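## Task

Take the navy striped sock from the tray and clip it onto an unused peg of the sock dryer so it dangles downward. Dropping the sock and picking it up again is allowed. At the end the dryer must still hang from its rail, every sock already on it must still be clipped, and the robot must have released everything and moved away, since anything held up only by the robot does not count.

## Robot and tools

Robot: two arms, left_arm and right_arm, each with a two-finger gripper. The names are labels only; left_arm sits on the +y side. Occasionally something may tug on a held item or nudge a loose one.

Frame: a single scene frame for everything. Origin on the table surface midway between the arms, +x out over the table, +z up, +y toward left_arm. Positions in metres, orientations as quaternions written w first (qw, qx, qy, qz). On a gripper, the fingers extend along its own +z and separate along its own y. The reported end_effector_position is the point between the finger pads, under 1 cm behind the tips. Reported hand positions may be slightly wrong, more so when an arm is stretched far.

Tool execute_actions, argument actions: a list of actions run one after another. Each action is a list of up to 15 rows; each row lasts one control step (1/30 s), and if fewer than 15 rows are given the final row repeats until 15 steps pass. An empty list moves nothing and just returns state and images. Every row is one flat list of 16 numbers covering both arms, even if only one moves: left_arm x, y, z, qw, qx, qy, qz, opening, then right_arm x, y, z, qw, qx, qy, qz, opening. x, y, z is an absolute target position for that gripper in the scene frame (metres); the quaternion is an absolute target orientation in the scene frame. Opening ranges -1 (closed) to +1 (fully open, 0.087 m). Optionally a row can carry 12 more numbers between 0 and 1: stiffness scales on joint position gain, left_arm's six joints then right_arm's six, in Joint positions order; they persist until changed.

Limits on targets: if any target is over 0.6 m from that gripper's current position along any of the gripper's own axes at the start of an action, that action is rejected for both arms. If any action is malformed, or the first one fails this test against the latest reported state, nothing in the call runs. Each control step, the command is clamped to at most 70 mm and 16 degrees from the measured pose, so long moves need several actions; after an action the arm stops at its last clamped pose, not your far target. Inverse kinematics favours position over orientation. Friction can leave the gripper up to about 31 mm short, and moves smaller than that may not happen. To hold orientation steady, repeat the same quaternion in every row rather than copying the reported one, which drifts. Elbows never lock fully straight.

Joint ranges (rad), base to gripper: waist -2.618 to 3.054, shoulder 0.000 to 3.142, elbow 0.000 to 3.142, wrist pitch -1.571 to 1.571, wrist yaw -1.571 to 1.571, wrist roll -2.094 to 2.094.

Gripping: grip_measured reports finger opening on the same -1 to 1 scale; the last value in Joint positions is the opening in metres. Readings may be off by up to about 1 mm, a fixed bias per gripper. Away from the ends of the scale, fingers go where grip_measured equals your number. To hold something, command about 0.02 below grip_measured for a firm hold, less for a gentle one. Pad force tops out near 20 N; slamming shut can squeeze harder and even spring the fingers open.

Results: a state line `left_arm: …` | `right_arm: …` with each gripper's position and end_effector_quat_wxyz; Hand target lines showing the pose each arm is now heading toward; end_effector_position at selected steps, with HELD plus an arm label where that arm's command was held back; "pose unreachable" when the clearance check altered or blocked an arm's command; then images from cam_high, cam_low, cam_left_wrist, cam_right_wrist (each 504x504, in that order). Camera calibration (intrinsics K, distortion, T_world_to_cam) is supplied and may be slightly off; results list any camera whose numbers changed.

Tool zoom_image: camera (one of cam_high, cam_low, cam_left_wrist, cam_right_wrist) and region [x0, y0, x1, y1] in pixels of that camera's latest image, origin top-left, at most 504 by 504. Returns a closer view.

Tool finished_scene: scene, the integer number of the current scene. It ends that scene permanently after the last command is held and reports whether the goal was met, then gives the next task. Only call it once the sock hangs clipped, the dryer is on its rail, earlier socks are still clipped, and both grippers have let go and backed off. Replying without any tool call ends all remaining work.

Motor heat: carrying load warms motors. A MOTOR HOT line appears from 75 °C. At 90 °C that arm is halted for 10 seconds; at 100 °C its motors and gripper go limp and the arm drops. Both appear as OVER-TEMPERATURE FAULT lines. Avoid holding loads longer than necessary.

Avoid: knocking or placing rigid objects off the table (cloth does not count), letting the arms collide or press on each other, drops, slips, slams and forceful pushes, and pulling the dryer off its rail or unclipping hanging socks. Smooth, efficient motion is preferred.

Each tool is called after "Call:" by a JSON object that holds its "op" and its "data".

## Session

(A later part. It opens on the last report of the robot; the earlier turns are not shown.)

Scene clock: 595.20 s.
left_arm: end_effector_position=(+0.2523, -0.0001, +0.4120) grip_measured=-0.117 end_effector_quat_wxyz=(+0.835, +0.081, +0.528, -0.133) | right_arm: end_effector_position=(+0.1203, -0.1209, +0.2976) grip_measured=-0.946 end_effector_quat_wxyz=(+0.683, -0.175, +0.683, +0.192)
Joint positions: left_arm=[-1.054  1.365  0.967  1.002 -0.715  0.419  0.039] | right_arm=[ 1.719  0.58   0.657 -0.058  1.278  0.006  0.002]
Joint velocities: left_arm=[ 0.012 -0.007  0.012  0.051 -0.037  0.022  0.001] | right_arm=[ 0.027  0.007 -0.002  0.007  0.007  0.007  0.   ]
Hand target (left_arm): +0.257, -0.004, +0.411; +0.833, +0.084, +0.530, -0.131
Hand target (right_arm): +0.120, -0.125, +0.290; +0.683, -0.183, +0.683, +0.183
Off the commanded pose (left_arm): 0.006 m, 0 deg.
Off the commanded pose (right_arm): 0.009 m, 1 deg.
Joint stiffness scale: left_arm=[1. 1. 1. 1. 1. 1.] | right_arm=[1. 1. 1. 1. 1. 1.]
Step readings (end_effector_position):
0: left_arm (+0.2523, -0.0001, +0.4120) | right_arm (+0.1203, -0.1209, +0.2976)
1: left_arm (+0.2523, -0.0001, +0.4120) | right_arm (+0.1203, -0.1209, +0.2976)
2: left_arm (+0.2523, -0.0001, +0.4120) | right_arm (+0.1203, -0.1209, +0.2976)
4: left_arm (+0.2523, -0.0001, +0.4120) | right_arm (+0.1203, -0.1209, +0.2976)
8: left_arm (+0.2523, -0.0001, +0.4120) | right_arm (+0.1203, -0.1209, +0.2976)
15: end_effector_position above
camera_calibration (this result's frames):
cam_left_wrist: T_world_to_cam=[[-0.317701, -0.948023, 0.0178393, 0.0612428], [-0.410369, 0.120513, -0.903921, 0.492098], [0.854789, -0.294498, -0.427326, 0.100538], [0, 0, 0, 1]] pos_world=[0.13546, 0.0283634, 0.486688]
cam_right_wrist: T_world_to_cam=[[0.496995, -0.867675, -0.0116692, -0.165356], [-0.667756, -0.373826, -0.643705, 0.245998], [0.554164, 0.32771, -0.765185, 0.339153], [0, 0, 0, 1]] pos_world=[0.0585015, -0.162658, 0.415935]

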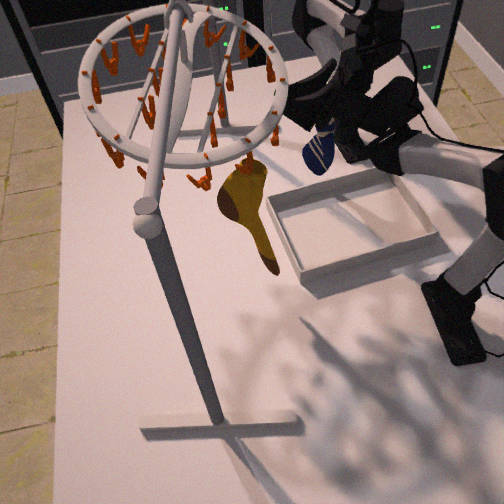

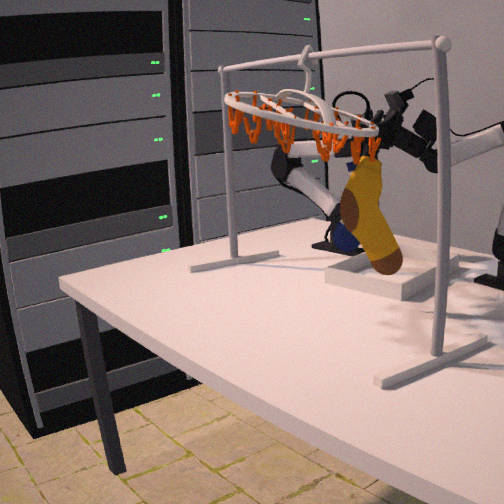

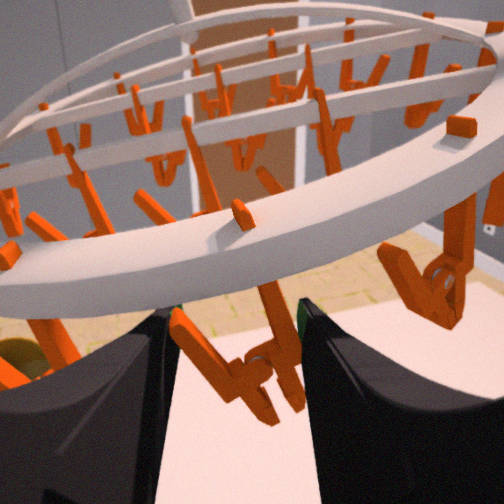

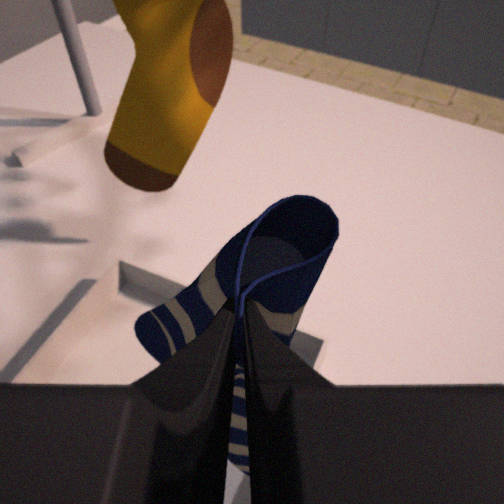

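Call:
{"op": "execute_actions", "data": {"actions": [[[0.257,-0.004,0.411,0.833,0.084,0.53,-0.1315,-0.4,0.135,-0.125,0.29,0.665,-0.24,0.665,0.24,-1]],[[0.257,-0.004,0.411,0.833,0.084,0.53,-0.1315,-0.4,0.16,-0.11,0.29,0.641,-0.299,0.641,0.299,-1]],[[0.257,-0.004,0.411,0.833,0.084,0.53,-0.1315,-0.4,0.17,-0.10,0.29,0.641,-0.299,0.641,0.299,-1]]]}}

Scene clock: 628.97 s.
left_arm: end_effector_position=(+0.2523, -0.0001, +0.4120) grip_measured=-0.117 end_effector_quat_wxyz=(+0.835, +0.081, +0.528, -0.133) | right_arm: end_effector_position=(+0.1681, -0.1035, +0.2867) grip_measured=-0.946 end_effector_quat_wxyz=(+0.640, -0.300, +0.644, +0.293)
Joint positions: left_arm=[-1.054  1.365  0.967  1.002 -0.715  0.419  0.039] | right_arm=[ 0.861  0.52   0.627 -0.115  0.078 -0.006  0.002]
Joint velocities: left_arm=[-0.007  0.002 -0.007 -0.022  0.022 -0.081 -0.001] | right_arm=[-0.022  0.012 -0.002  0.022 -0.11  -0.022 -0.001]
Hand target (left_arm): +0.257, -0.004, +0.411; +0.833, +0.084, +0.530, -0.131
Hand target (right_arm): +0.170, -0.100, +0.290; +0.640, -0.299, +0.641, +0.299
Off the commanded pose (left_arm): 0.006 m, 0 deg.
Off the commanded pose (right_arm): 0.005 m, 1 deg.
Joint stiffness scale: left_arm=[1. 1. 1. 1. 1. 1.] | right_arm=[1. 1. 1. 1. 1. 1.]
Step readings (end_effector_position; steps 1 to 15: 1st action; 16 to 30: 2nd action; 31 to 45: 3rd action):
0: left_arm (+0.2523, -0.0001, +0.4120) | right_arm (+0.1203, -0.1209, +0.2976)
1: left_arm (+0.2523, -0.0001, +0.4120) | right_arm (+0.1216, -0.1201, +0.2972)
2: left_arm (+0.2523, -0.0001, +0.4120) | right_arm (+0.1277, -0.1243, +0.2951)
4: left_arm (+0.2523, -0.0001, +0.4120) | right_arm (+0.1377, -0.1351, +0.2957)
8: left_arm (+0.2523, -0.0001, +0.4120) | right_arm (+0.1412, -0.1361, +0.2974)
15: left_arm (+0.2523, -0.0001, +0.4120) | right_arm (+0.1370, -0.1270, +0.2903)
16: left_arm (+0.2523, -0.0001, +0.4120) | right_arm (+0.1392, -0.1256, +0.2906)
17: left_arm (+0.2523, -0.0001, +0.4120) | right_arm (+0.1494, -0.1297, +0.2909)
19: left_arm (+0.2523, -0.0001, +0.4120) | right_arm (+0.1650, -0.1372, +0.2914)
23: left_arm (+0.2523, -0.0001, +0.4120) | right_arm (+0.1714, -0.1340, +0.2916)
30: left_arm (+0.2523, -0.0001, +0.4120) | right_arm (+0.1660, -0.1226, +0.2918)
31: left_arm (+0.2523, -0.0001, +0.4120) | right_arm (+0.1660, -0.1205, +0.2917)
32: left_arm (+0.2523, -0.0001, +0.4120) | right_arm (+0.1681, -0.1182, +0.2917)
34: left_arm (+0.2523, -0.0001, +0.4120) | right_arm (+0.1716, -0.1130, +0.2870)
38: left_arm (+0.2523, -0.0001, +0.4120) | right_arm (+0.1708, -0.1067, +0.2832)
45: end_effector_position above
camera_calibration (this result's frames):
cam_left_wrist: T_world_to_cam=[[-0.317701, -0.948023, 0.0178393, 0.0612428], [-0.410369, 0.120513, -0.903921, 0.492098], [0.854789, -0.294498, -0.427326, 0.100538], [0, 0, 0, 1]] pos_world=[0.13546, 0.0283634, 0.486688]
cam_right_wrist: T_world_to_cam=[[0.759336, -0.650438, 0.0184065, -0.204394], [-0.49463, -0.59536, -0.633157, 0.222377], [0.422788, 0.471674, -0.773805, 0.338062], [0, 0, 0, 1]] pos_world=[0.12227, -0.160007, 0.406156]

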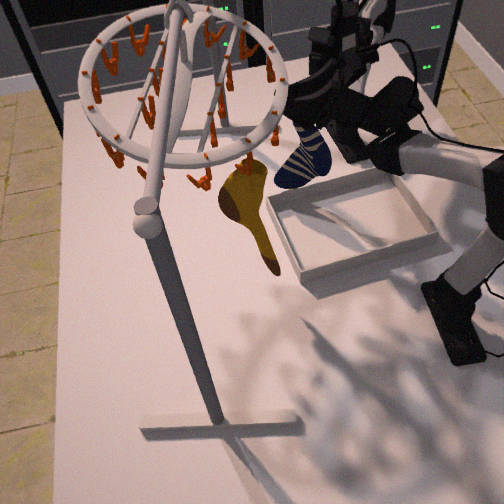

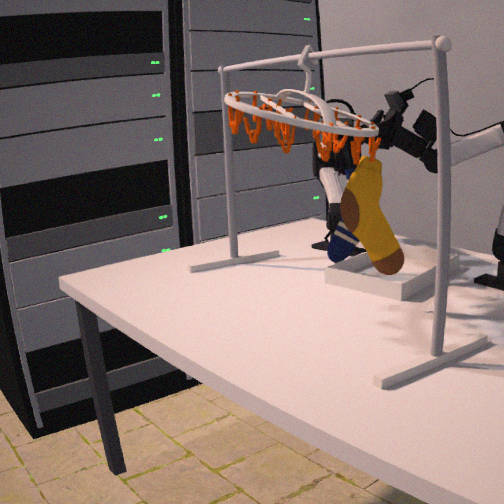

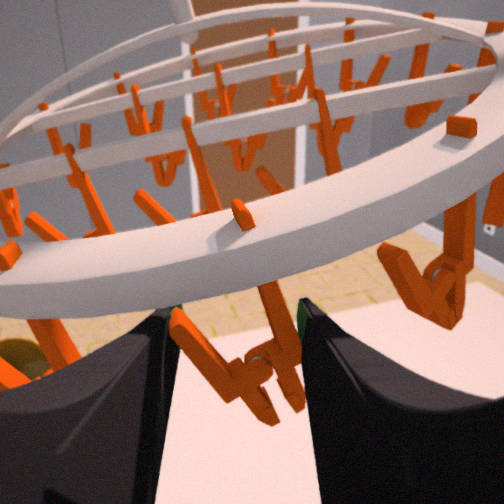

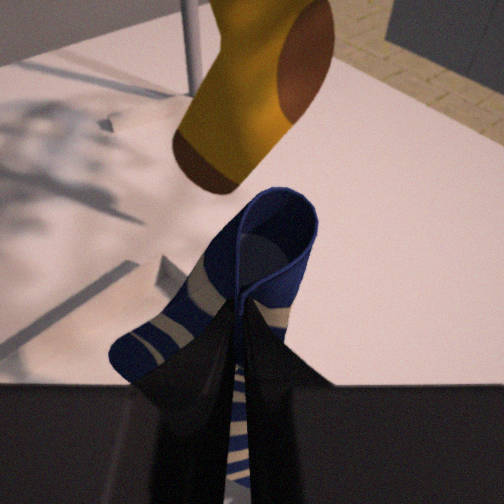

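Call:
{"op": "execute_actions", "data": {"actions": [[[0.257,-0.004,0.411,0.833,0.084,0.53,-0.1315,-0.4,0.18,-0.075,0.30,0.641,-0.299,0.641,0.299,-1]],[[0.257,-0.004,0.411,0.833,0.084,0.53,-0.1315,-0.4,0.196,-0.045,0.31,0.641,-0.299,0.641,0.299,-1]],[[0.257,-0.004,0.411,0.833,0.084,0.53,-0.1315,-0.4,0.196,-0.042,0.31,0.641,-0.299,0.641,0.299,-1]]]}}

Scene clock: 642.20 s.
left_arm: end_effector_position=(+0.2523, -0.0001, +0.4120) grip_measured=-0.117 end_effector_quat_wxyz=(+0.835, +0.081, +0.528, -0.133) | right_arm: end_effector_position=(+0.1939, -0.0481, +0.3028) grip_measured=-0.946 end_effector_quat_wxyz=(+0.638, -0.303, +0.643, +0.296)
Joint positions: left_arm=[-1.054  1.365  0.967  1.002 -0.715  0.419  0.039] | right_arm=[ 0.923  0.819  0.742  0.065  0.132 -0.005  0.002]
Joint velocities: left_arm=[ 0.002 -0.002 -0.017 -0.081  0.007 -0.007  0.   ] | right_arm=[-0.012  0.022 -0.007  0.022 -0.022  0.037 -0.001]
Hand target (left_arm): +0.257, -0.004, +0.411; +0.833, +0.084, +0.530, -0.131
Hand target (right_arm): +0.196, -0.042, +0.310; +0.641, -0.299, +0.641, +0.299
Off the commanded pose (left_arm): 0.006 m, 0 deg.
Off the commanded pose (right_arm): 0.010 m, 1 deg.
Joint stiffness scale: left_arm=[1. 1. 1. 1. 1. 1.] | right_arm=[1. 1. 1. 1. 1. 1.]
Step readings (end_effector_position; steps 1 to 15: 1st action; 16 to 30: 2nd action; 31 to 45: 3rd action):
0: left_arm (+0.2523, -0.0001, +0.4120) | right_arm (+0.1674, -0.1027, +0.2877)
1: left_arm (+0.2523, -0.0001, +0.4120) | right_arm (+0.1684, -0.1007, +0.2882)
2: left_arm (+0.2523, -0.0001, +0.4120) | right_arm (+0.1697, -0.0949, +0.2906)
4: left_arm (+0.2523, -0.0001, +0.4120) | right_arm (+0.1733, -0.0840, +0.2904)
8: left_arm (+0.2523, -0.0001, +0.4120) | right_arm (+0.1777, -0.0787, +0.2852)
15: left_arm (+0.2523, -0.0001, +0.4120) | right_arm (+0.1787, -0.0785, +0.2892)
16: left_arm (+0.2523, -0.0001, +0.4120) | right_arm (+0.1800, -0.0763, +0.2903)
17: left_arm (+0.2523, -0.0001, +0.4120) | right_arm (+0.1825, -0.0698, +0.2946)
19: left_arm (+0.2523, -0.0001, +0.4120) | right_arm (+0.1882, -0.0571, +0.2989)
23: left_arm (+0.2523, -0.0001, +0.4120) | right_arm (+0.1936, -0.0495, +0.2957)
30: left_arm (+0.2523, -0.0001, +0.4120) | right_arm (+0.1944, -0.0491, +0.2994)
31: left_arm (+0.2523, -0.0001, +0.4120) | right_arm (+0.1944, -0.0491, +0.2998)
32: left_arm (+0.2523, -0.0001, +0.4120) | right_arm (+0.1940, -0.0486, +0.3003)
34: left_arm (+0.2523, -0.0001, +0.4120) | right_arm (+0.1933, -0.0479, +0.3013)
38: left_arm (+0.2523, -0.0001, +0.4120) | right_arm (+0.1936, -0.0480, +0.3024)
45: end_effector_position above
camera_calibration (this result's frames):
cam_left_wrist: T_world_to_cam=[[-0.317701, -0.948023, 0.0178393, 0.0612428], [-0.410369, 0.120513, -0.903921, 0.492098], [0.854789, -0.294498, -0.427326, 0.100538], [0, 0, 0, 1]] pos_world=[0.13546, 0.0283634, 0.486688]
cam_right_wrist: T_world_to_cam=[[0.764805, -0.644005, 0.0181713, -0.188959], [-0.491102, -0.601013, -0.630557, 0.276574], [0.417003, 0.47333, -0.77593, 0.315386], [0, 0, 0, 1]] pos_world=[0.148825, -0.104748, 0.422547]

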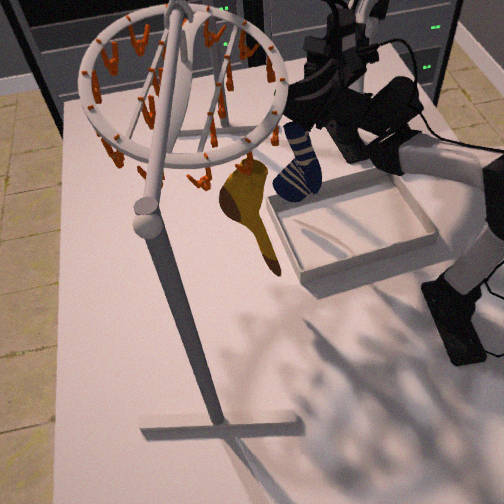

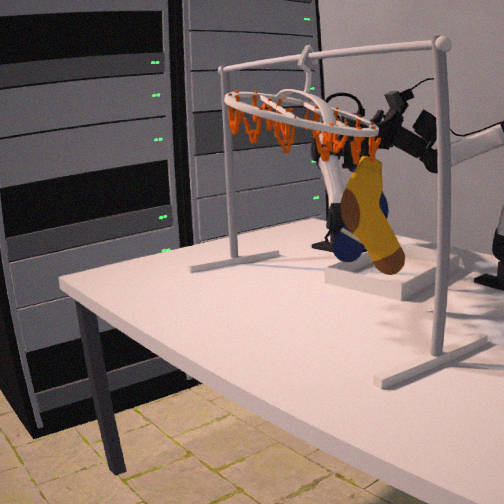

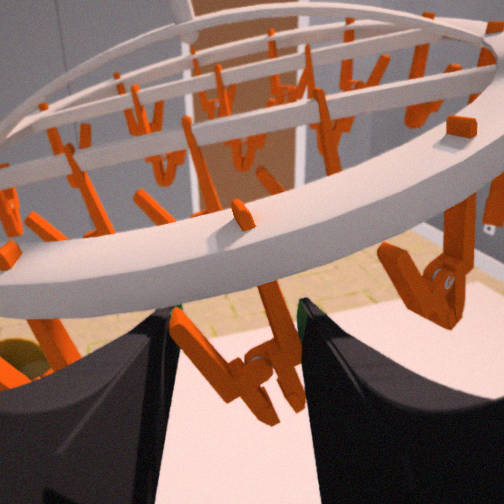

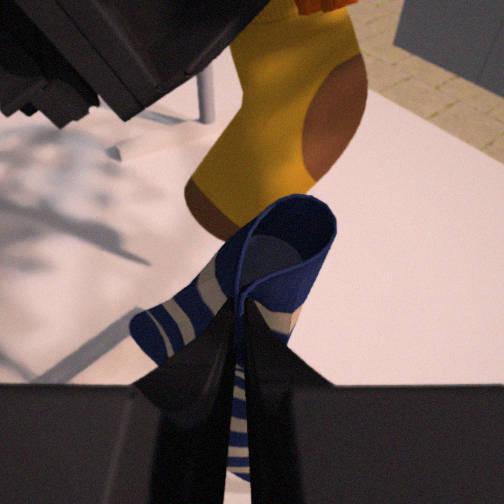

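Call:
{"op": "execute_actions", "data": {"actions": [[[0.257,-0.004,0.411,0.833,0.084,0.53,-0.1315,-0.4,0.196,-0.043,0.315,0.641,-0.299,0.641,0.299,-1],[0.257,-0.004,0.411,0.833,0.084,0.53,-0.1315,-0.4,0.196,-0.043,0.32,0.641,-0.299,0.641,0.299,-1],[0.257,-0.004,0.411,0.833,0.084,0.53,-0.1315,-0.4,0.196,-0.043,0.325,0.641,-0.299,0.641,0.299,-1],[0.257,-0.004,0.411,0.833,0.084,0.53,-0.1315,-0.4,0.196,-0.043,0.33,0.641,-0.299,0.641,0.299,-1],[0.257,-0.004,0.411,0.833,0.084,0.53,-0.1315,-0.4,0.196,-0.043,0.335,0.641,-0.299,0.641,0.299,-1]],[[0.257,-0.004,0.411,0.833,0.084,0.53,-0.1315,-0.4,0.196,-0.043,0.335,0.641,-0.299,0.641,0.299,-1]]]}}

Scene clock: 655.60 s.
left_arm: end_effector_position=(+0.2523, -0.0001, +0.4120) grip_measured=-0.117 end_effector_quat_wxyz=(+0.835, +0.081, +0.528, -0.133) | right_arm: end_effector_position=(+0.1944, -0.0477, +0.3399) grip_measured=-0.946 end_effector_quat_wxyz=(+0.649, -0.296, +0.632, +0.302)
Joint positions: left_arm=[-1.054  1.365  0.967  1.002 -0.715  0.419  0.039] | right_arm=[ 0.923  0.841  0.861  0.005  0.132 -0.005  0.002]
Joint velocities: left_arm=[-0.012 -0.012 -0.012 -0.051  0.022  0.037 -0.001] | right_arm=[-0.002  0.012  0.007 -0.007 -0.007  0.066 -0.001]
Hand target (left_arm): +0.257, -0.004, +0.411; +0.833, +0.084, +0.530, -0.131
Hand target (right_arm): +0.196, -0.043, +0.335; +0.641, -0.299, +0.641, +0.299
Off the commanded pose (left_arm): 0.006 m, 0 deg.
Off the commanded pose (right_arm): 0.007 m, 1 deg.
Joint stiffness scale: left_arm=[1. 1. 1. 1. 1. 1.] | right_arm=[1. 1. 1. 1. 1. 1.]
Step readings (end_effector_position; steps 1 to 15: 1st action; 16 to 30: 2nd action):
0: left_arm (+0.2523, -0.0001, +0.4120) | right_arm (+0.1941, -0.0482, +0.3030)
1: left_arm (+0.2523, -0.0001, +0.4120) | right_arm (+0.1940, -0.0482, +0.3038)
2: left_arm (+0.2523, -0.0001, +0.4120) | right_arm (+0.1943, -0.0479, +0.3059)
4: left_arm (+0.2523, -0.0001, +0.4120) | right_arm (+0.1949, -0.0469, +0.3156)
8: left_arm (+0.2523, -0.0001, +0.4120) | right_arm (+0.1950, -0.0468, +0.3412)
15: left_arm (+0.2523, -0.0001, +0.4120) | right_arm (+0.1945, -0.0475, +0.3416)
16: left_arm (+0.2523, -0.0001, +0.4120) | right_arm (+0.1945, -0.0475, +0.3412)
17: left_arm (+0.2523, -0.0001, +0.4120) | right_arm (+0.1945, -0.0475, +0.3409)
19: left_arm (+0.2523, -0.0001, +0.4120) | right_arm (+0.1944, -0.0476, +0.3404)
23: left_arm (+0.2523, -0.0001, +0.4120) | right_arm (+0.1944, -0.0476, +0.3401)
30: end_effector_position above
camera_calibration (this result's frames):
cam_left_wrist: T_world_to_cam=[[-0.317701, -0.948023, 0.0178393, 0.0612428], [-0.410369, 0.120513, -0.903921, 0.492098], [0.854789, -0.294498, -0.427326, 0.100538], [0, 0, 0, 1]] pos_world=[0.13546, 0.0283634, 0.486688]
cam_right_wrist: T_world_to_cam=[[0.764001, -0.645082, 0.0131071, -0.187847], [-0.478653, -0.580279, -0.658914, 0.30864], [0.43266, 0.497137, -0.752104, 0.333673], [0, 0, 0, 1]] pos_world=[0.14688, -0.107961, 0.456786]

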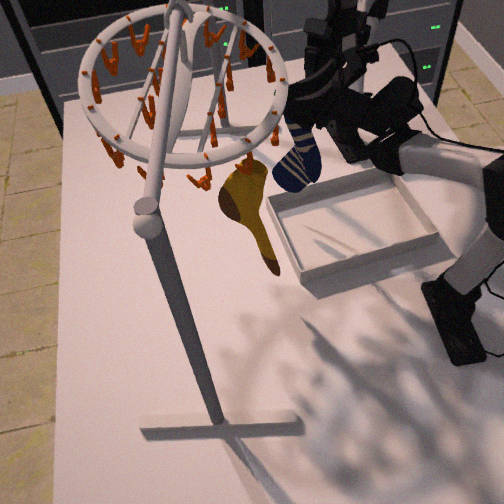

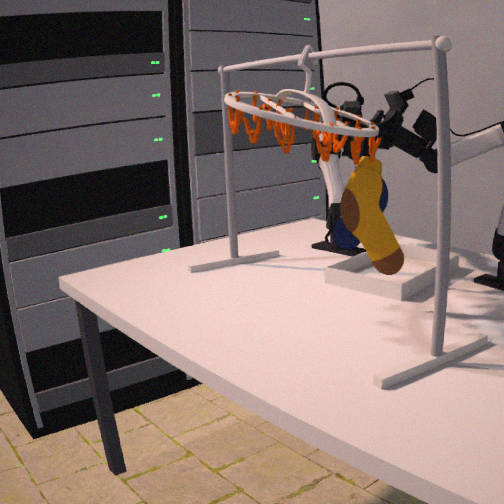

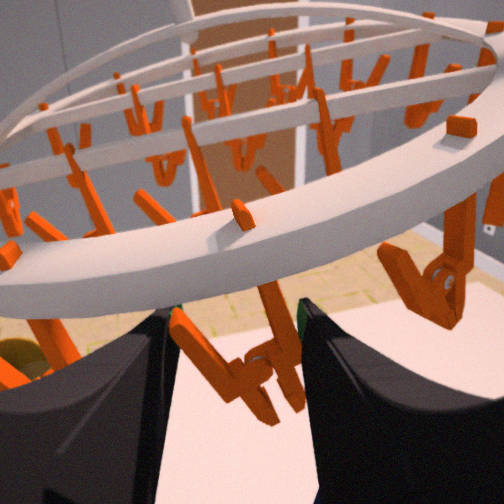

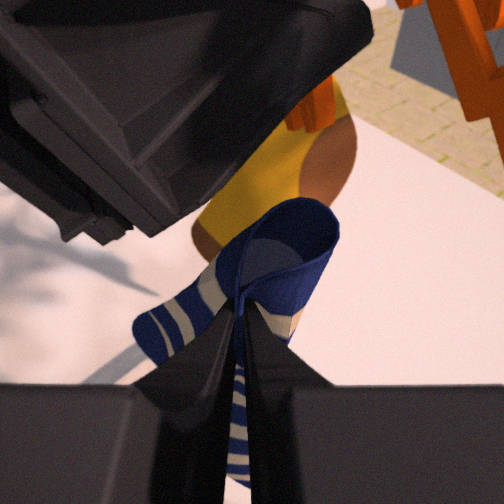

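Call:
{"op": "execute_actions", "data": {"actions": [[[0.257,-0.004,0.411,0.833,0.084,0.53,-0.1315,-0.4,0.201,-0.042,0.333,0.641,-0.299,0.641,0.299,-1],[0.257,-0.004,0.411,0.833,0.084,0.53,-0.1315,-0.4,0.206,-0.042,0.333,0.641,-0.299,0.641,0.299,-1],[0.257,-0.004,0.411,0.833,0.084,0.53,-0.1315,-0.4,0.211,-0.041,0.333,0.641,-0.299,0.641,0.299,-1],[0.257,-0.004,0.411,0.833,0.084,0.53,-0.1315,-0.4,0.216,-0.04,0.333,0.641,-0.299,0.641,0.299,-1]],[[0.257,-0.004,0.411,0.833,0.084,0.53,-0.1315,-0.4,0.216,-0.04,0.333,0.641,-0.299,0.641,0.299,-1]]]}}

Scene clock: 672.90 s.
left_arm: end_effector_position=(+0.2523, -0.0001, +0.4120) grip_measured=-0.117 end_effector_quat_wxyz=(+0.835, +0.081, +0.528, -0.133) | right_arm: end_effector_position=(+0.2127, -0.0425, +0.3230) grip_measured=-0.946 end_effector_quat_wxyz=(+0.635, -0.304, +0.647, +0.294)
Joint positions: left_arm=[-1.054  1.365  0.967  1.002 -0.715  0.419  0.039] | right_arm=[ 0.852  0.905  0.861  0.021  0.063 -0.004  0.002]
Joint velocities: left_arm=[-0.002  0.002  0.027 -0.051  0.022  0.022  0.   ] | right_arm=[-0.012  0.022 -0.002  0.051 -0.007  0.037  0.   ]
Hand target (left_arm): +0.257, -0.004, +0.411; +0.833, +0.084, +0.530, -0.131
Hand target (right_arm): +0.216, -0.040, +0.333; +0.641, -0.299, +0.641, +0.299
Off the commanded pose (left_arm): 0.006 m, 0 deg.
Off the commanded pose (right_arm): 0.011 m, 1 deg.
Joint stiffness scale: left_arm=[1. 1. 1. 1. 1. 1.] | right_arm=[1. 1. 1. 1. 1. 1.]
Step readings (end_effector_position; steps 1 to 15: 1st action; 16 to 30: 2nd action):
0: left_arm (+0.2523, -0.0001, +0.4120) | right_arm (+0.1944, -0.0477, +0.3398)
1: left_arm (+0.2523, -0.0001, +0.4120) | right_arm (+0.1947, -0.0475, +0.3394)
2: left_arm (+0.2523, -0.0001, +0.4120) | right_arm (+0.1961, -0.0472, +0.3386)
4: left_arm (+0.2523, -0.0001, +0.4120) | right_arm (+0.2040, -0.0478, +0.3345)
8: left_arm (+0.2523, -0.0001, +0.4120) | right_arm (+0.2151, -0.0458, +0.3230)
15: left_arm (+0.2523, -0.0001, +0.4120) | right_arm (+0.2134, -0.0432, +0.3226)
16: left_arm (+0.2523, -0.0001, +0.4120) | right_arm (+0.2133, -0.0431, +0.3227)
17: left_arm (+0.2523, -0.0001, +0.4120) | right_arm (+0.2132, -0.0430, +0.3227)
19: left_arm (+0.2523, -0.0001, +0.4120) | right_arm (+0.2130, -0.0428, +0.3229)
23: left_arm (+0.2523, -0.0001, +0.4120) | right_arm (+0.2128, -0.0426, +0.3229)
30: end_effector_position above
camera_calibration (this result's frames):
cam_left_wrist: T_world_to_cam=[[-0.317701, -0.948023, 0.0178393, 0.0612428], [-0.410369, 0.120513, -0.903921, 0.492098], [0.854789, -0.294498, -0.427326, 0.100538], [0, 0, 0, 1]] pos_world=[0.13546, 0.0283634, 0.486688]
cam_right_wrist: T_world_to_cam=[[0.763696, -0.645333, 0.0176926, -0.199694], [-0.496828, -0.605012, -0.622191, 0.300274], [0.412225, 0.466375, -0.782665, 0.323445], [0, 0, 0, 1]] pos_world=[0.168358, -0.0980463, 0.44351]

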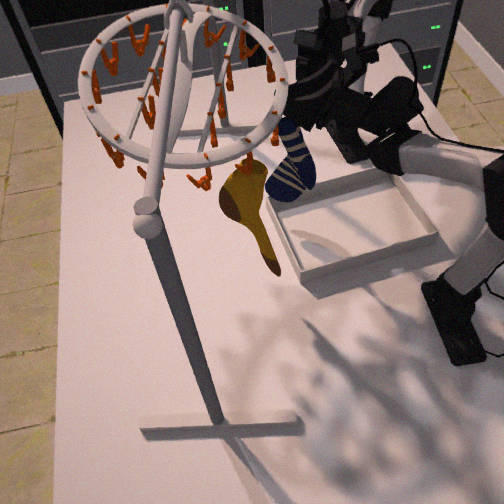

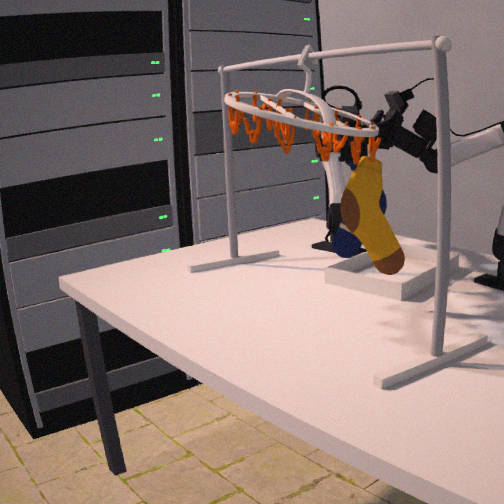

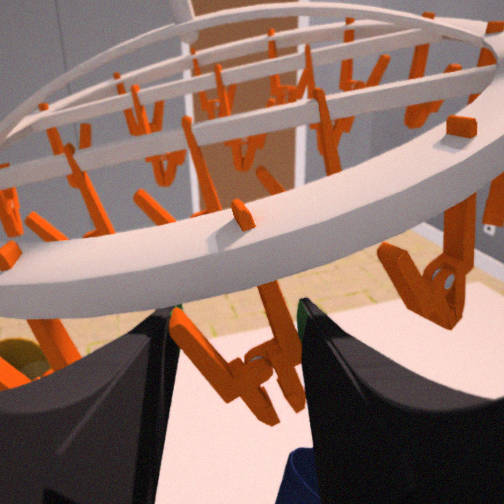

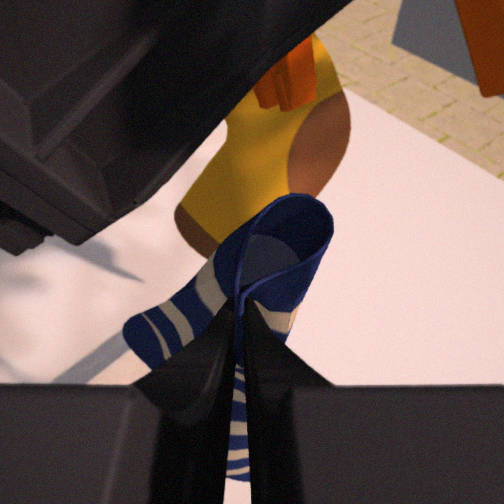

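Call:
{"op": "execute_actions", "data": {"actions": [[[0.257,-0.004,0.411,0.833,0.084,0.53,-0.1315,-0.4,0.214,-0.042,0.334,0.641,-0.299,0.641,0.299,-1],[0.257,-0.004,0.411,0.833,0.084,0.53,-0.1315,-0.4,0.214,-0.042,0.337,0.641,-0.299,0.641,0.299,-1],[0.257,-0.004,0.411,0.833,0.084,0.53,-0.1315,-0.4,0.214,-0.042,0.34,0.641,-0.299,0.641,0.299,-1],[0.257,-0.004,0.411,0.833,0.084,0.53,-0.1315,-0.4,0.214,-0.042,0.342,0.641,-0.299,0.641,0.299,-1]],[[0.257,-0.004,0.411,0.833,0.084,0.53,-0.1315,-0.4,0.214,-0.042,0.342,0.641,-0.299,0.641,0.299,-1]]]}}

Scene clock: 685.80 s.
left_arm: end_effector_position=(+0.2523, -0.0001, +0.4120) grip_measured=-0.117 end_effector_quat_wxyz=(+0.835, +0.081, +0.528, -0.133) | right_arm: end_effector_position=(+0.2121, -0.0433, +0.3417) grip_measured=-0.946 end_effector_quat_wxyz=(+0.645, -0.299, +0.637, +0.299)
Joint positions: left_arm=[-1.054  1.365  0.967  1.002 -0.715  0.419  0.039] | right_arm=[ 0.852  0.905  0.904  0.01   0.063 -0.004  0.002]
Joint velocities: left_arm=[-0.017  0.002 -0.002 -0.007 -0.007 -0.007 -0.   ] | right_arm=[-0.007 -0.007 -0.007  0.007 -0.007 -0.051 -0.   ]
Hand target (left_arm): +0.257, -0.004, +0.411; +0.833, +0.084, +0.530, -0.131
Hand target (right_arm): +0.214, -0.042, +0.342; +0.641, -0.299, +0.641, +0.299
Off the commanded pose (left_arm): 0.006 m, 0 deg.
Off the commanded pose (right_arm): 0.002 m, 1 deg.
Joint stiffness scale: left_arm=[1. 1. 1. 1. 1. 1.] | right_arm=[1. 1. 1. 1. 1. 1.]
Step readings (end_effector_position; steps 1 to 15: 1st action; 16 to 30: 2nd action):
0: left_arm (+0.2523, -0.0001, +0.4120) | right_arm (+0.2127, -0.0425, +0.3231)
1: left_arm (+0.2523, -0.0001, +0.4120) | right_arm (+0.2127, -0.0425, +0.3231)
2: left_arm (+0.2523, -0.0001, +0.4120) | right_arm (+0.2127, -0.0425, +0.3239)
4: left_arm (+0.2523, -0.0001, +0.4120) | right_arm (+0.2124, -0.0429, +0.3284)
8: left_arm (+0.2523, -0.0001, +0.4120) | right_arm (+0.2122, -0.0432, +0.3412)
15: left_arm (+0.2523, -0.0001, +0.4120) | right_arm (+0.2121, -0.0433, +0.3417)
16: left_arm (+0.2523, -0.0001, +0.4120) | right_arm (+0.2121, -0.0433, +0.3417)
17: left_arm (+0.2523, -0.0001, +0.4120) | right_arm (+0.2121, -0.0433, +0.3417)
19: left_arm (+0.2523, -0.0001, +0.4120) | right_arm (+0.2121, -0.0433, +0.3417)
23: left_arm (+0.2523, -0.0001, +0.4120) | right_arm (+0.2121, -0.0433, +0.3417)
30: end_effector_position above
camera_calibration (this result's frames):
cam_left_wrist: T_world_to_cam=[[-0.317701, -0.948023, 0.0178393, 0.0612428], [-0.410369, 0.120513, -0.903921, 0.492098], [0.854789, -0.294498, -0.427326, 0.100538], [0, 0, 0, 1]] pos_world=[0.13546, 0.0283634, 0.486688]
cam_right_wrist: T_world_to_cam=[[0.76338, -0.645762, 0.0155636, -0.199314], [-0.48476, -0.588645, -0.64692, 0.317726], [0.426918, 0.486301, -0.762399, 0.329499], [0, 0, 0, 1]] pos_world=[0.165504, -0.101917, 0.459855]

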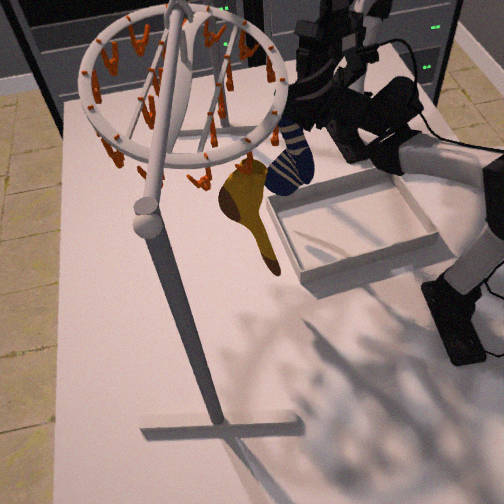

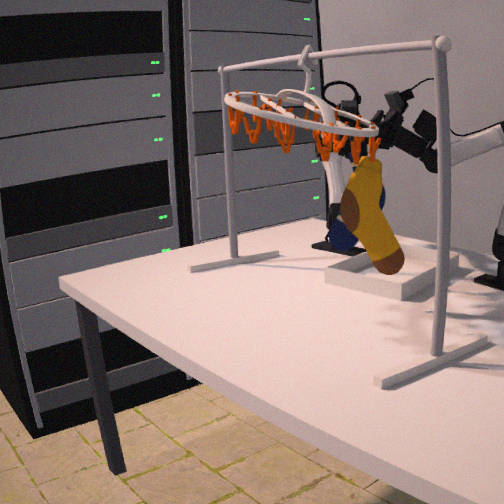

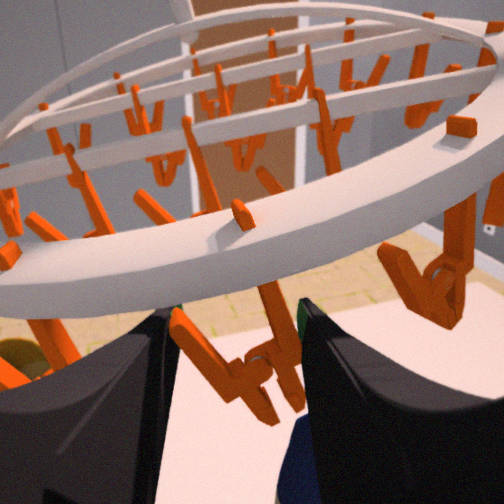

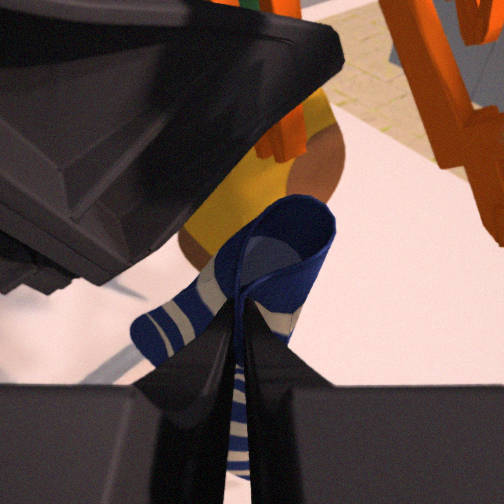

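Call:
{"op": "zoom_image", "data": {"camera": "cam_left_wrist", "region": [200, 340, 364, 504]}}

Call:
{"op": "zoom_image", "data": {"camera": "cam_right_wrist", "region": [200, 80, 400, 280]}}

Region (200, 340, 364, 504) of cam_left_wrist's 504x504 image, scaled by 3.073, with more detail than that image has.

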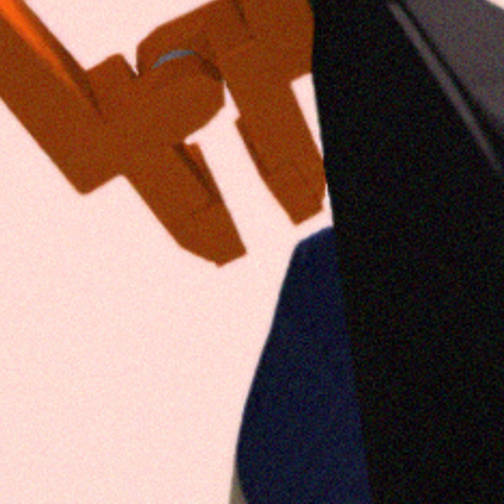

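Region (200, 80, 400, 280) of cam_right_wrist's 504x504 image, scaled by 2.520, with more detail than that image has.

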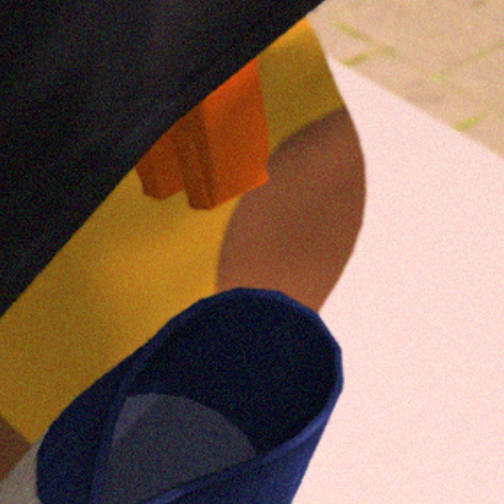

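Call:
{"op": "execute_actions", "data": {"actions": [[[0.257,-0.004,0.411,0.833,0.084,0.53,-0.1315,-0.4,0.214,-0.040,0.342,0.641,-0.299,0.641,0.299,-1],[0.257,-0.004,0.411,0.833,0.084,0.53,-0.1315,-0.4,0.215,-0.038,0.342,0.641,-0.299,0.641,0.299,-1],[0.257,-0.004,0.411,0.833,0.084,0.53,-0.1315,-0.4,0.215,-0.036,0.342,0.641,-0.299,0.641,0.299,-1],[0.257,-0.004,0.411,0.833,0.084,0.53,-0.1315,-0.4,0.215,-0.034,0.342,0.641,-0.299,0.641,0.299,-1]],[[0.257,-0.004,0.411,0.833,0.084,0.53,-0.1315,-0.4,0.215,-0.034,0.342,0.641,-0.299,0.641,0.299,-1]]]}}

Call:
{"op": "zoom_image", "data": {"camera": "cam_left_wrist", "region": [200, 340, 364, 504]}}

Scene clock: 710.43 s.
left_arm: end_effector_position=(+0.2523, -0.0001, +0.4120) grip_measured=-0.117 end_effector_quat_wxyz=(+0.835, +0.081, +0.528, -0.133) | right_arm: end_effector_position=(+0.2139, -0.0385, +0.3373) grip_measured=-0.946 end_effector_quat_wxyz=(+0.639, -0.302, +0.642, +0.297)
Joint positions: left_arm=[-1.054  1.365  0.967  1.002 -0.715  0.419  0.039] | right_arm=[ 0.859  0.927  0.91   0.01   0.068 -0.004  0.002]
Joint velocities: left_arm=[-0.002  0.002 -0.002 -0.037 -0.051  0.037 -0.001] | right_arm=[ 0.007 -0.012 -0.002 -0.007  0.037 -0.007 -0.001]
Hand target (left_arm): +0.257, -0.004, +0.411; +0.833, +0.084, +0.530, -0.131
Hand target (right_arm): +0.215, -0.034, +0.342; +0.641, -0.299, +0.641, +0.299
Off the commanded pose (left_arm): 0.006 m, 0 deg.
Off the commanded pose (right_arm): 0.007 m, 0 deg.
Joint stiffness scale: left_arm=[1. 1. 1. 1. 1. 1.] | right_arm=[1. 1. 1. 1. 1. 1.]
Step readings (end_effector_position; steps 1 to 15: 1st action; 16 to 30: 2nd action):
0: left_arm (+0.2523, -0.0001, +0.4120) | right_arm (+0.2121, -0.0433, +0.3417)
1: left_arm (+0.2523, -0.0001, +0.4120) | right_arm (+0.2121, -0.0433, +0.3417)
2: left_arm (+0.2523, -0.0001, +0.4120) | right_arm (+0.2121, -0.0433, +0.3417)
4: left_arm (+0.2523, -0.0001, +0.4120) | right_arm (+0.2127, -0.0424, +0.3411)
8: left_arm (+0.2523, -0.0001, +0.4120) | right_arm (+0.2134, -0.0386, +0.3379)
15: left_arm (+0.2523, -0.0001, +0.4120) | right_arm (+0.2138, -0.0384, +0.3373)
16: left_arm (+0.2523, -0.0001, +0.4120) | right_arm (+0.2138, -0.0384, +0.3373)
17: left_arm (+0.2523, -0.0001, +0.4120) | right_arm (+0.2138, -0.0384, +0.3373)
19: left_arm (+0.2523, -0.0001, +0.4120) | right_arm (+0.2139, -0.0384, +0.3373)
23: left_arm (+0.2523, -0.0001, +0.4120) | right_arm (+0.2139, -0.0385, +0.3373)
30: end_effector_position above
camera_calibration (this result's frames):
cam_left_wrist: T_world_to_cam=[[-0.317701, -0.948023, 0.0178393, 0.0612428], [-0.410369, 0.120513, -0.903921, 0.492098], [0.854789, -0.294498, -0.427326, 0.100538], [0, 0, 0, 1]] pos_world=[0.13546, 0.0283634, 0.486688]
cam_right_wrist: T_world_to_cam=[[0.764271, -0.64468, 0.0166646, -0.198063], [-0.490152, -0.597482, -0.634639, 0.315209], [0.419095, 0.476868, -0.772629, 0.327755], [0, 0, 0, 1]] pos_world=[0.168514, -0.0956513, 0.456578]

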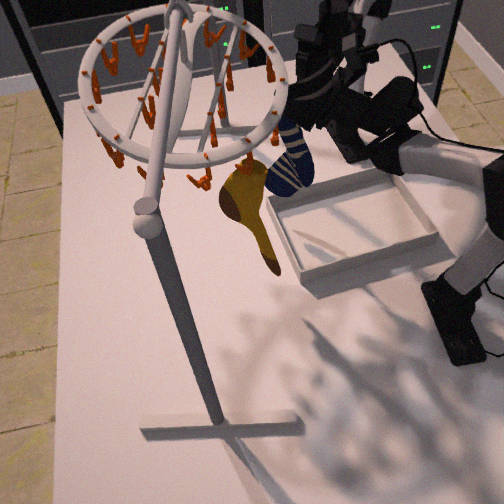

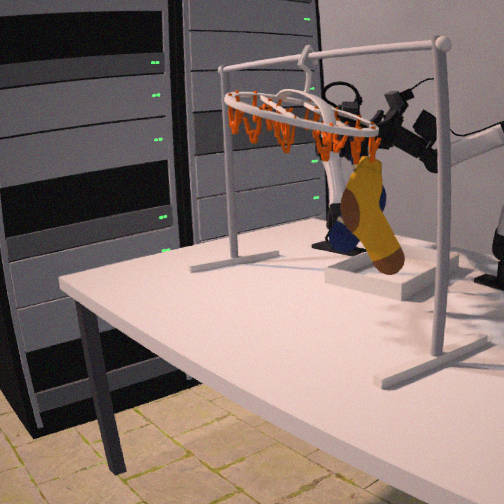

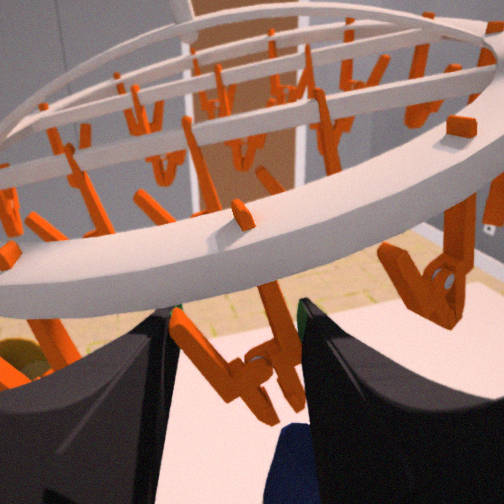

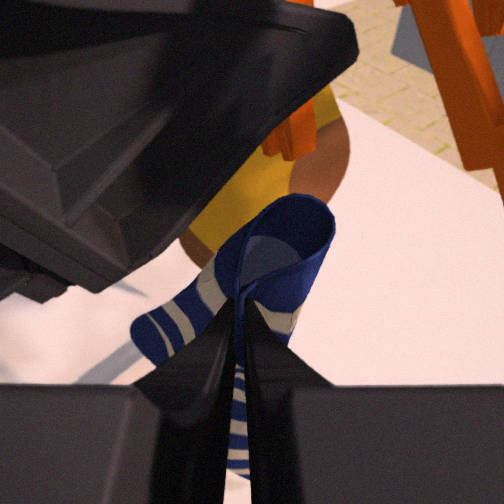

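Region (200, 340, 364, 504) of cam_left_wrist's 504x504 image, scaled by 3.073, with more detail than that image has.

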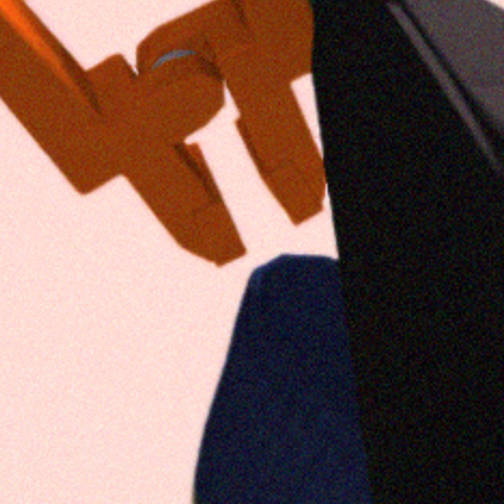

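Call:
{"op": "execute_actions", "data": {"actions": [[[0.257,-0.004,0.411,0.833,0.084,0.53,-0.1315,-0.4,0.215,-0.038,0.34,0.641,-0.299,0.641,0.299,-1],[0.257,-0.004,0.411,0.833,0.084,0.53,-0.1315,-0.4,0.215,-0.041,0.342,0.641,-0.299,0.641,0.299,-1],[0.257,-0.004,0.411,0.833,0.084,0.53,-0.1315,-0.4,0.215,-0.043,0.344,0.641,-0.299,0.641,0.299,-1],[0.257,-0.004,0.411,0.833,0.084,0.53,-0.1315,-0.4,0.215,-0.045,0.346,0.641,-0.299,0.641,0.299,-1],[0.257,-0.004,0.411,0.833,0.084,0.53,-0.1315,-0.4,0.215,-0.045,0.348,0.641,-0.299,0.641,0.299,-1],[0.257,-0.004,0.411,0.833,0.084,0.53,-0.1315,-0.4,0.215,-0.044,0.35,0.641,-0.299,0.641,0.299,-1]],[[0.257,-0.004,0.411,0.833,0.084,0.53,-0.1315,-0.4,0.215,-0.043,0.35,0.641,-0.299,0.641,0.299,-1]]]}}

Call:
{"op": "zoom_image", "data": {"camera": "cam_left_wrist", "region": [200, 340, 364, 504]}}

Call:
{"op": "zoom_image", "data": {"camera": "cam_right_wrist", "region": [200, 100, 400, 300]}}

Scene clock: 754.17 s.
left_arm: end_effector_position=(+0.2523, -0.0001, +0.4120) grip_measured=-0.117 end_effector_quat_wxyz=(+0.835, +0.081, +0.528, -0.133) | right_arm: end_effector_position=(+0.2156, -0.0417, +0.3435) grip_measured=-0.946 end_effector_quat_wxyz=(+0.640, -0.301, +0.643, +0.296)
Joint positions: left_arm=[-1.054  1.365  0.967  1.002 -0.715  0.419  0.039] | right_arm=[ 0.844  0.927  0.936 -0.016  0.057 -0.004  0.002]
Joint velocities: left_arm=[-0.007  0.002 -0.012  0.022  0.066  0.037 -0.   ] | right_arm=[-0.007  0.007 -0.007 -0.037  0.037  0.037 -0.   ]
Hand target (left_arm): +0.257, -0.004, +0.411; +0.833, +0.084, +0.530, -0.131
Hand target (right_arm): +0.215, -0.043, +0.350; +0.641, -0.299, +0.641, +0.299
Off the commanded pose (left_arm): 0.006 m, 0 deg.
Off the commanded pose (right_arm): 0.007 m, 0 deg.
Joint stiffness scale: left_arm=[1. 1. 1. 1. 1. 1.] | right_arm=[1. 1. 1. 1. 1. 1.]
Step readings (end_effector_position; steps 1 to 15: 1st action; 16 to 30: 2nd action):
0: left_arm (+0.2523, -0.0001, +0.4120) | right_arm (+0.2139, -0.0385, +0.3373)
1: left_arm (+0.2523, -0.0001, +0.4120) | right_arm (+0.2139, -0.0385, +0.3373)
2: left_arm (+0.2523, -0.0001, +0.4120) | right_arm (+0.2140, -0.0386, +0.3373)
4: left_arm (+0.2523, -0.0001, +0.4120) | right_arm (+0.2151, -0.0395, +0.3367)
8: left_arm (+0.2523, -0.0001, +0.4120) | right_arm (+0.2162, -0.0417, +0.3402)
15: left_arm (+0.2523, -0.0001, +0.4120) | right_arm (+0.2156, -0.0416, +0.3440)
16: left_arm (+0.2523, -0.0001, +0.4120) | right_arm (+0.2156, -0.0416, +0.3438)
17: left_arm (+0.2523, -0.0001, +0.4120) | right_arm (+0.2156, -0.0416, +0.3437)
19: left_arm (+0.2523, -0.0001, +0.4120) | right_arm (+0.2156, -0.0417, +0.3436)
23: left_arm (+0.2523, -0.0001, +0.4120) | right_arm (+0.2156, -0.0417, +0.3435)
30: end_effector_position above
camera_calibration (this result's frames):
cam_left_wrist: T_world_to_cam=[[-0.317701, -0.948023, 0.0178393, 0.0612428], [-0.410369, 0.120513, -0.903921, 0.492098], [0.854789, -0.294498, -0.427326, 0.100538], [0, 0, 0, 1]] pos_world=[0.13546, 0.0283634, 0.486688]
cam_right_wrist: T_world_to_cam=[[0.762305, -0.647005, 0.0166114, -0.201136], [-0.492157, -0.596148, -0.634341, 0.318476], [0.420325, 0.475386, -0.772875, 0.333181], [0, 0, 0, 1]] pos_world=[0.170023, -0.0986671, 0.462871]

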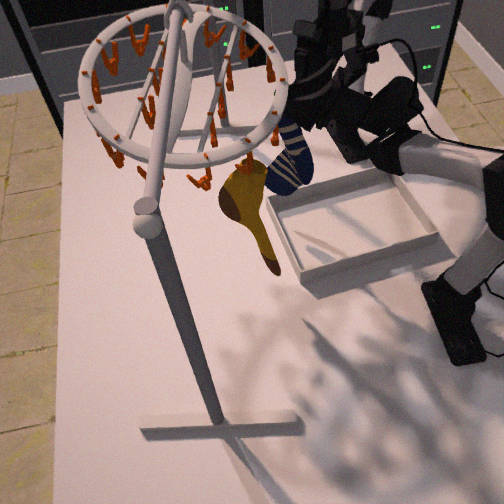

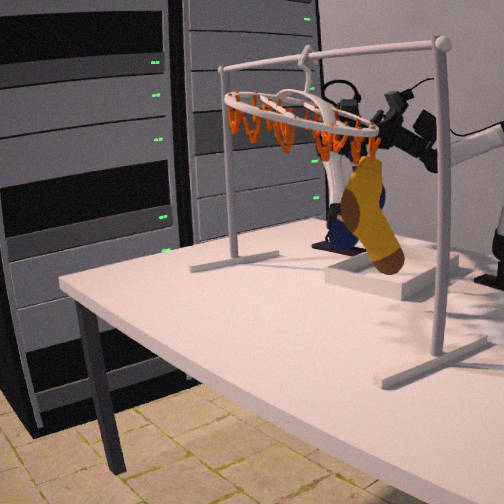

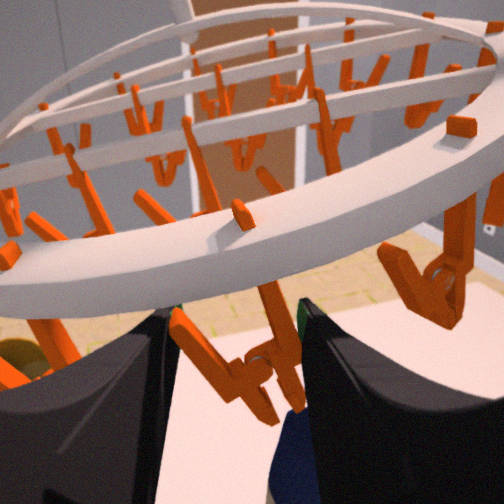

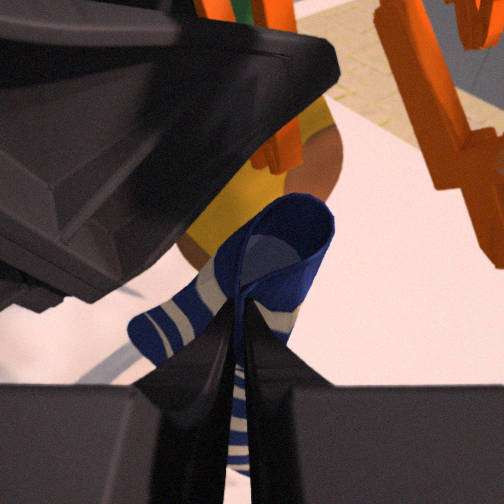

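Region (200, 340, 364, 504) of cam_left_wrist's 504x504 image, scaled by 3.073, with more detail than that image has.

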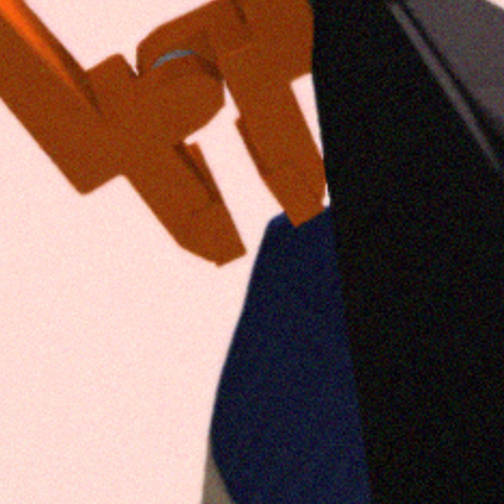

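Region (200, 100, 400, 300) of cam_right_wrist's 504x504 image, scaled by 2.520, with more detail than that image has.

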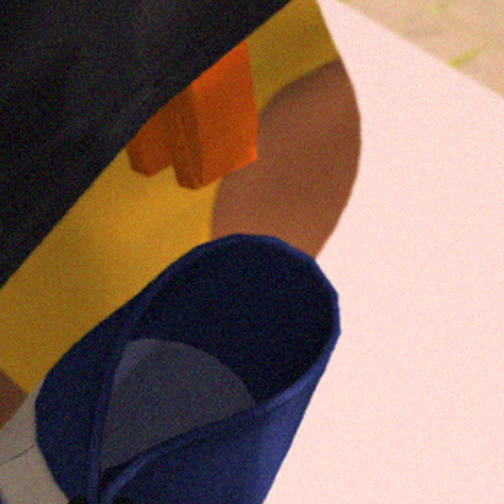

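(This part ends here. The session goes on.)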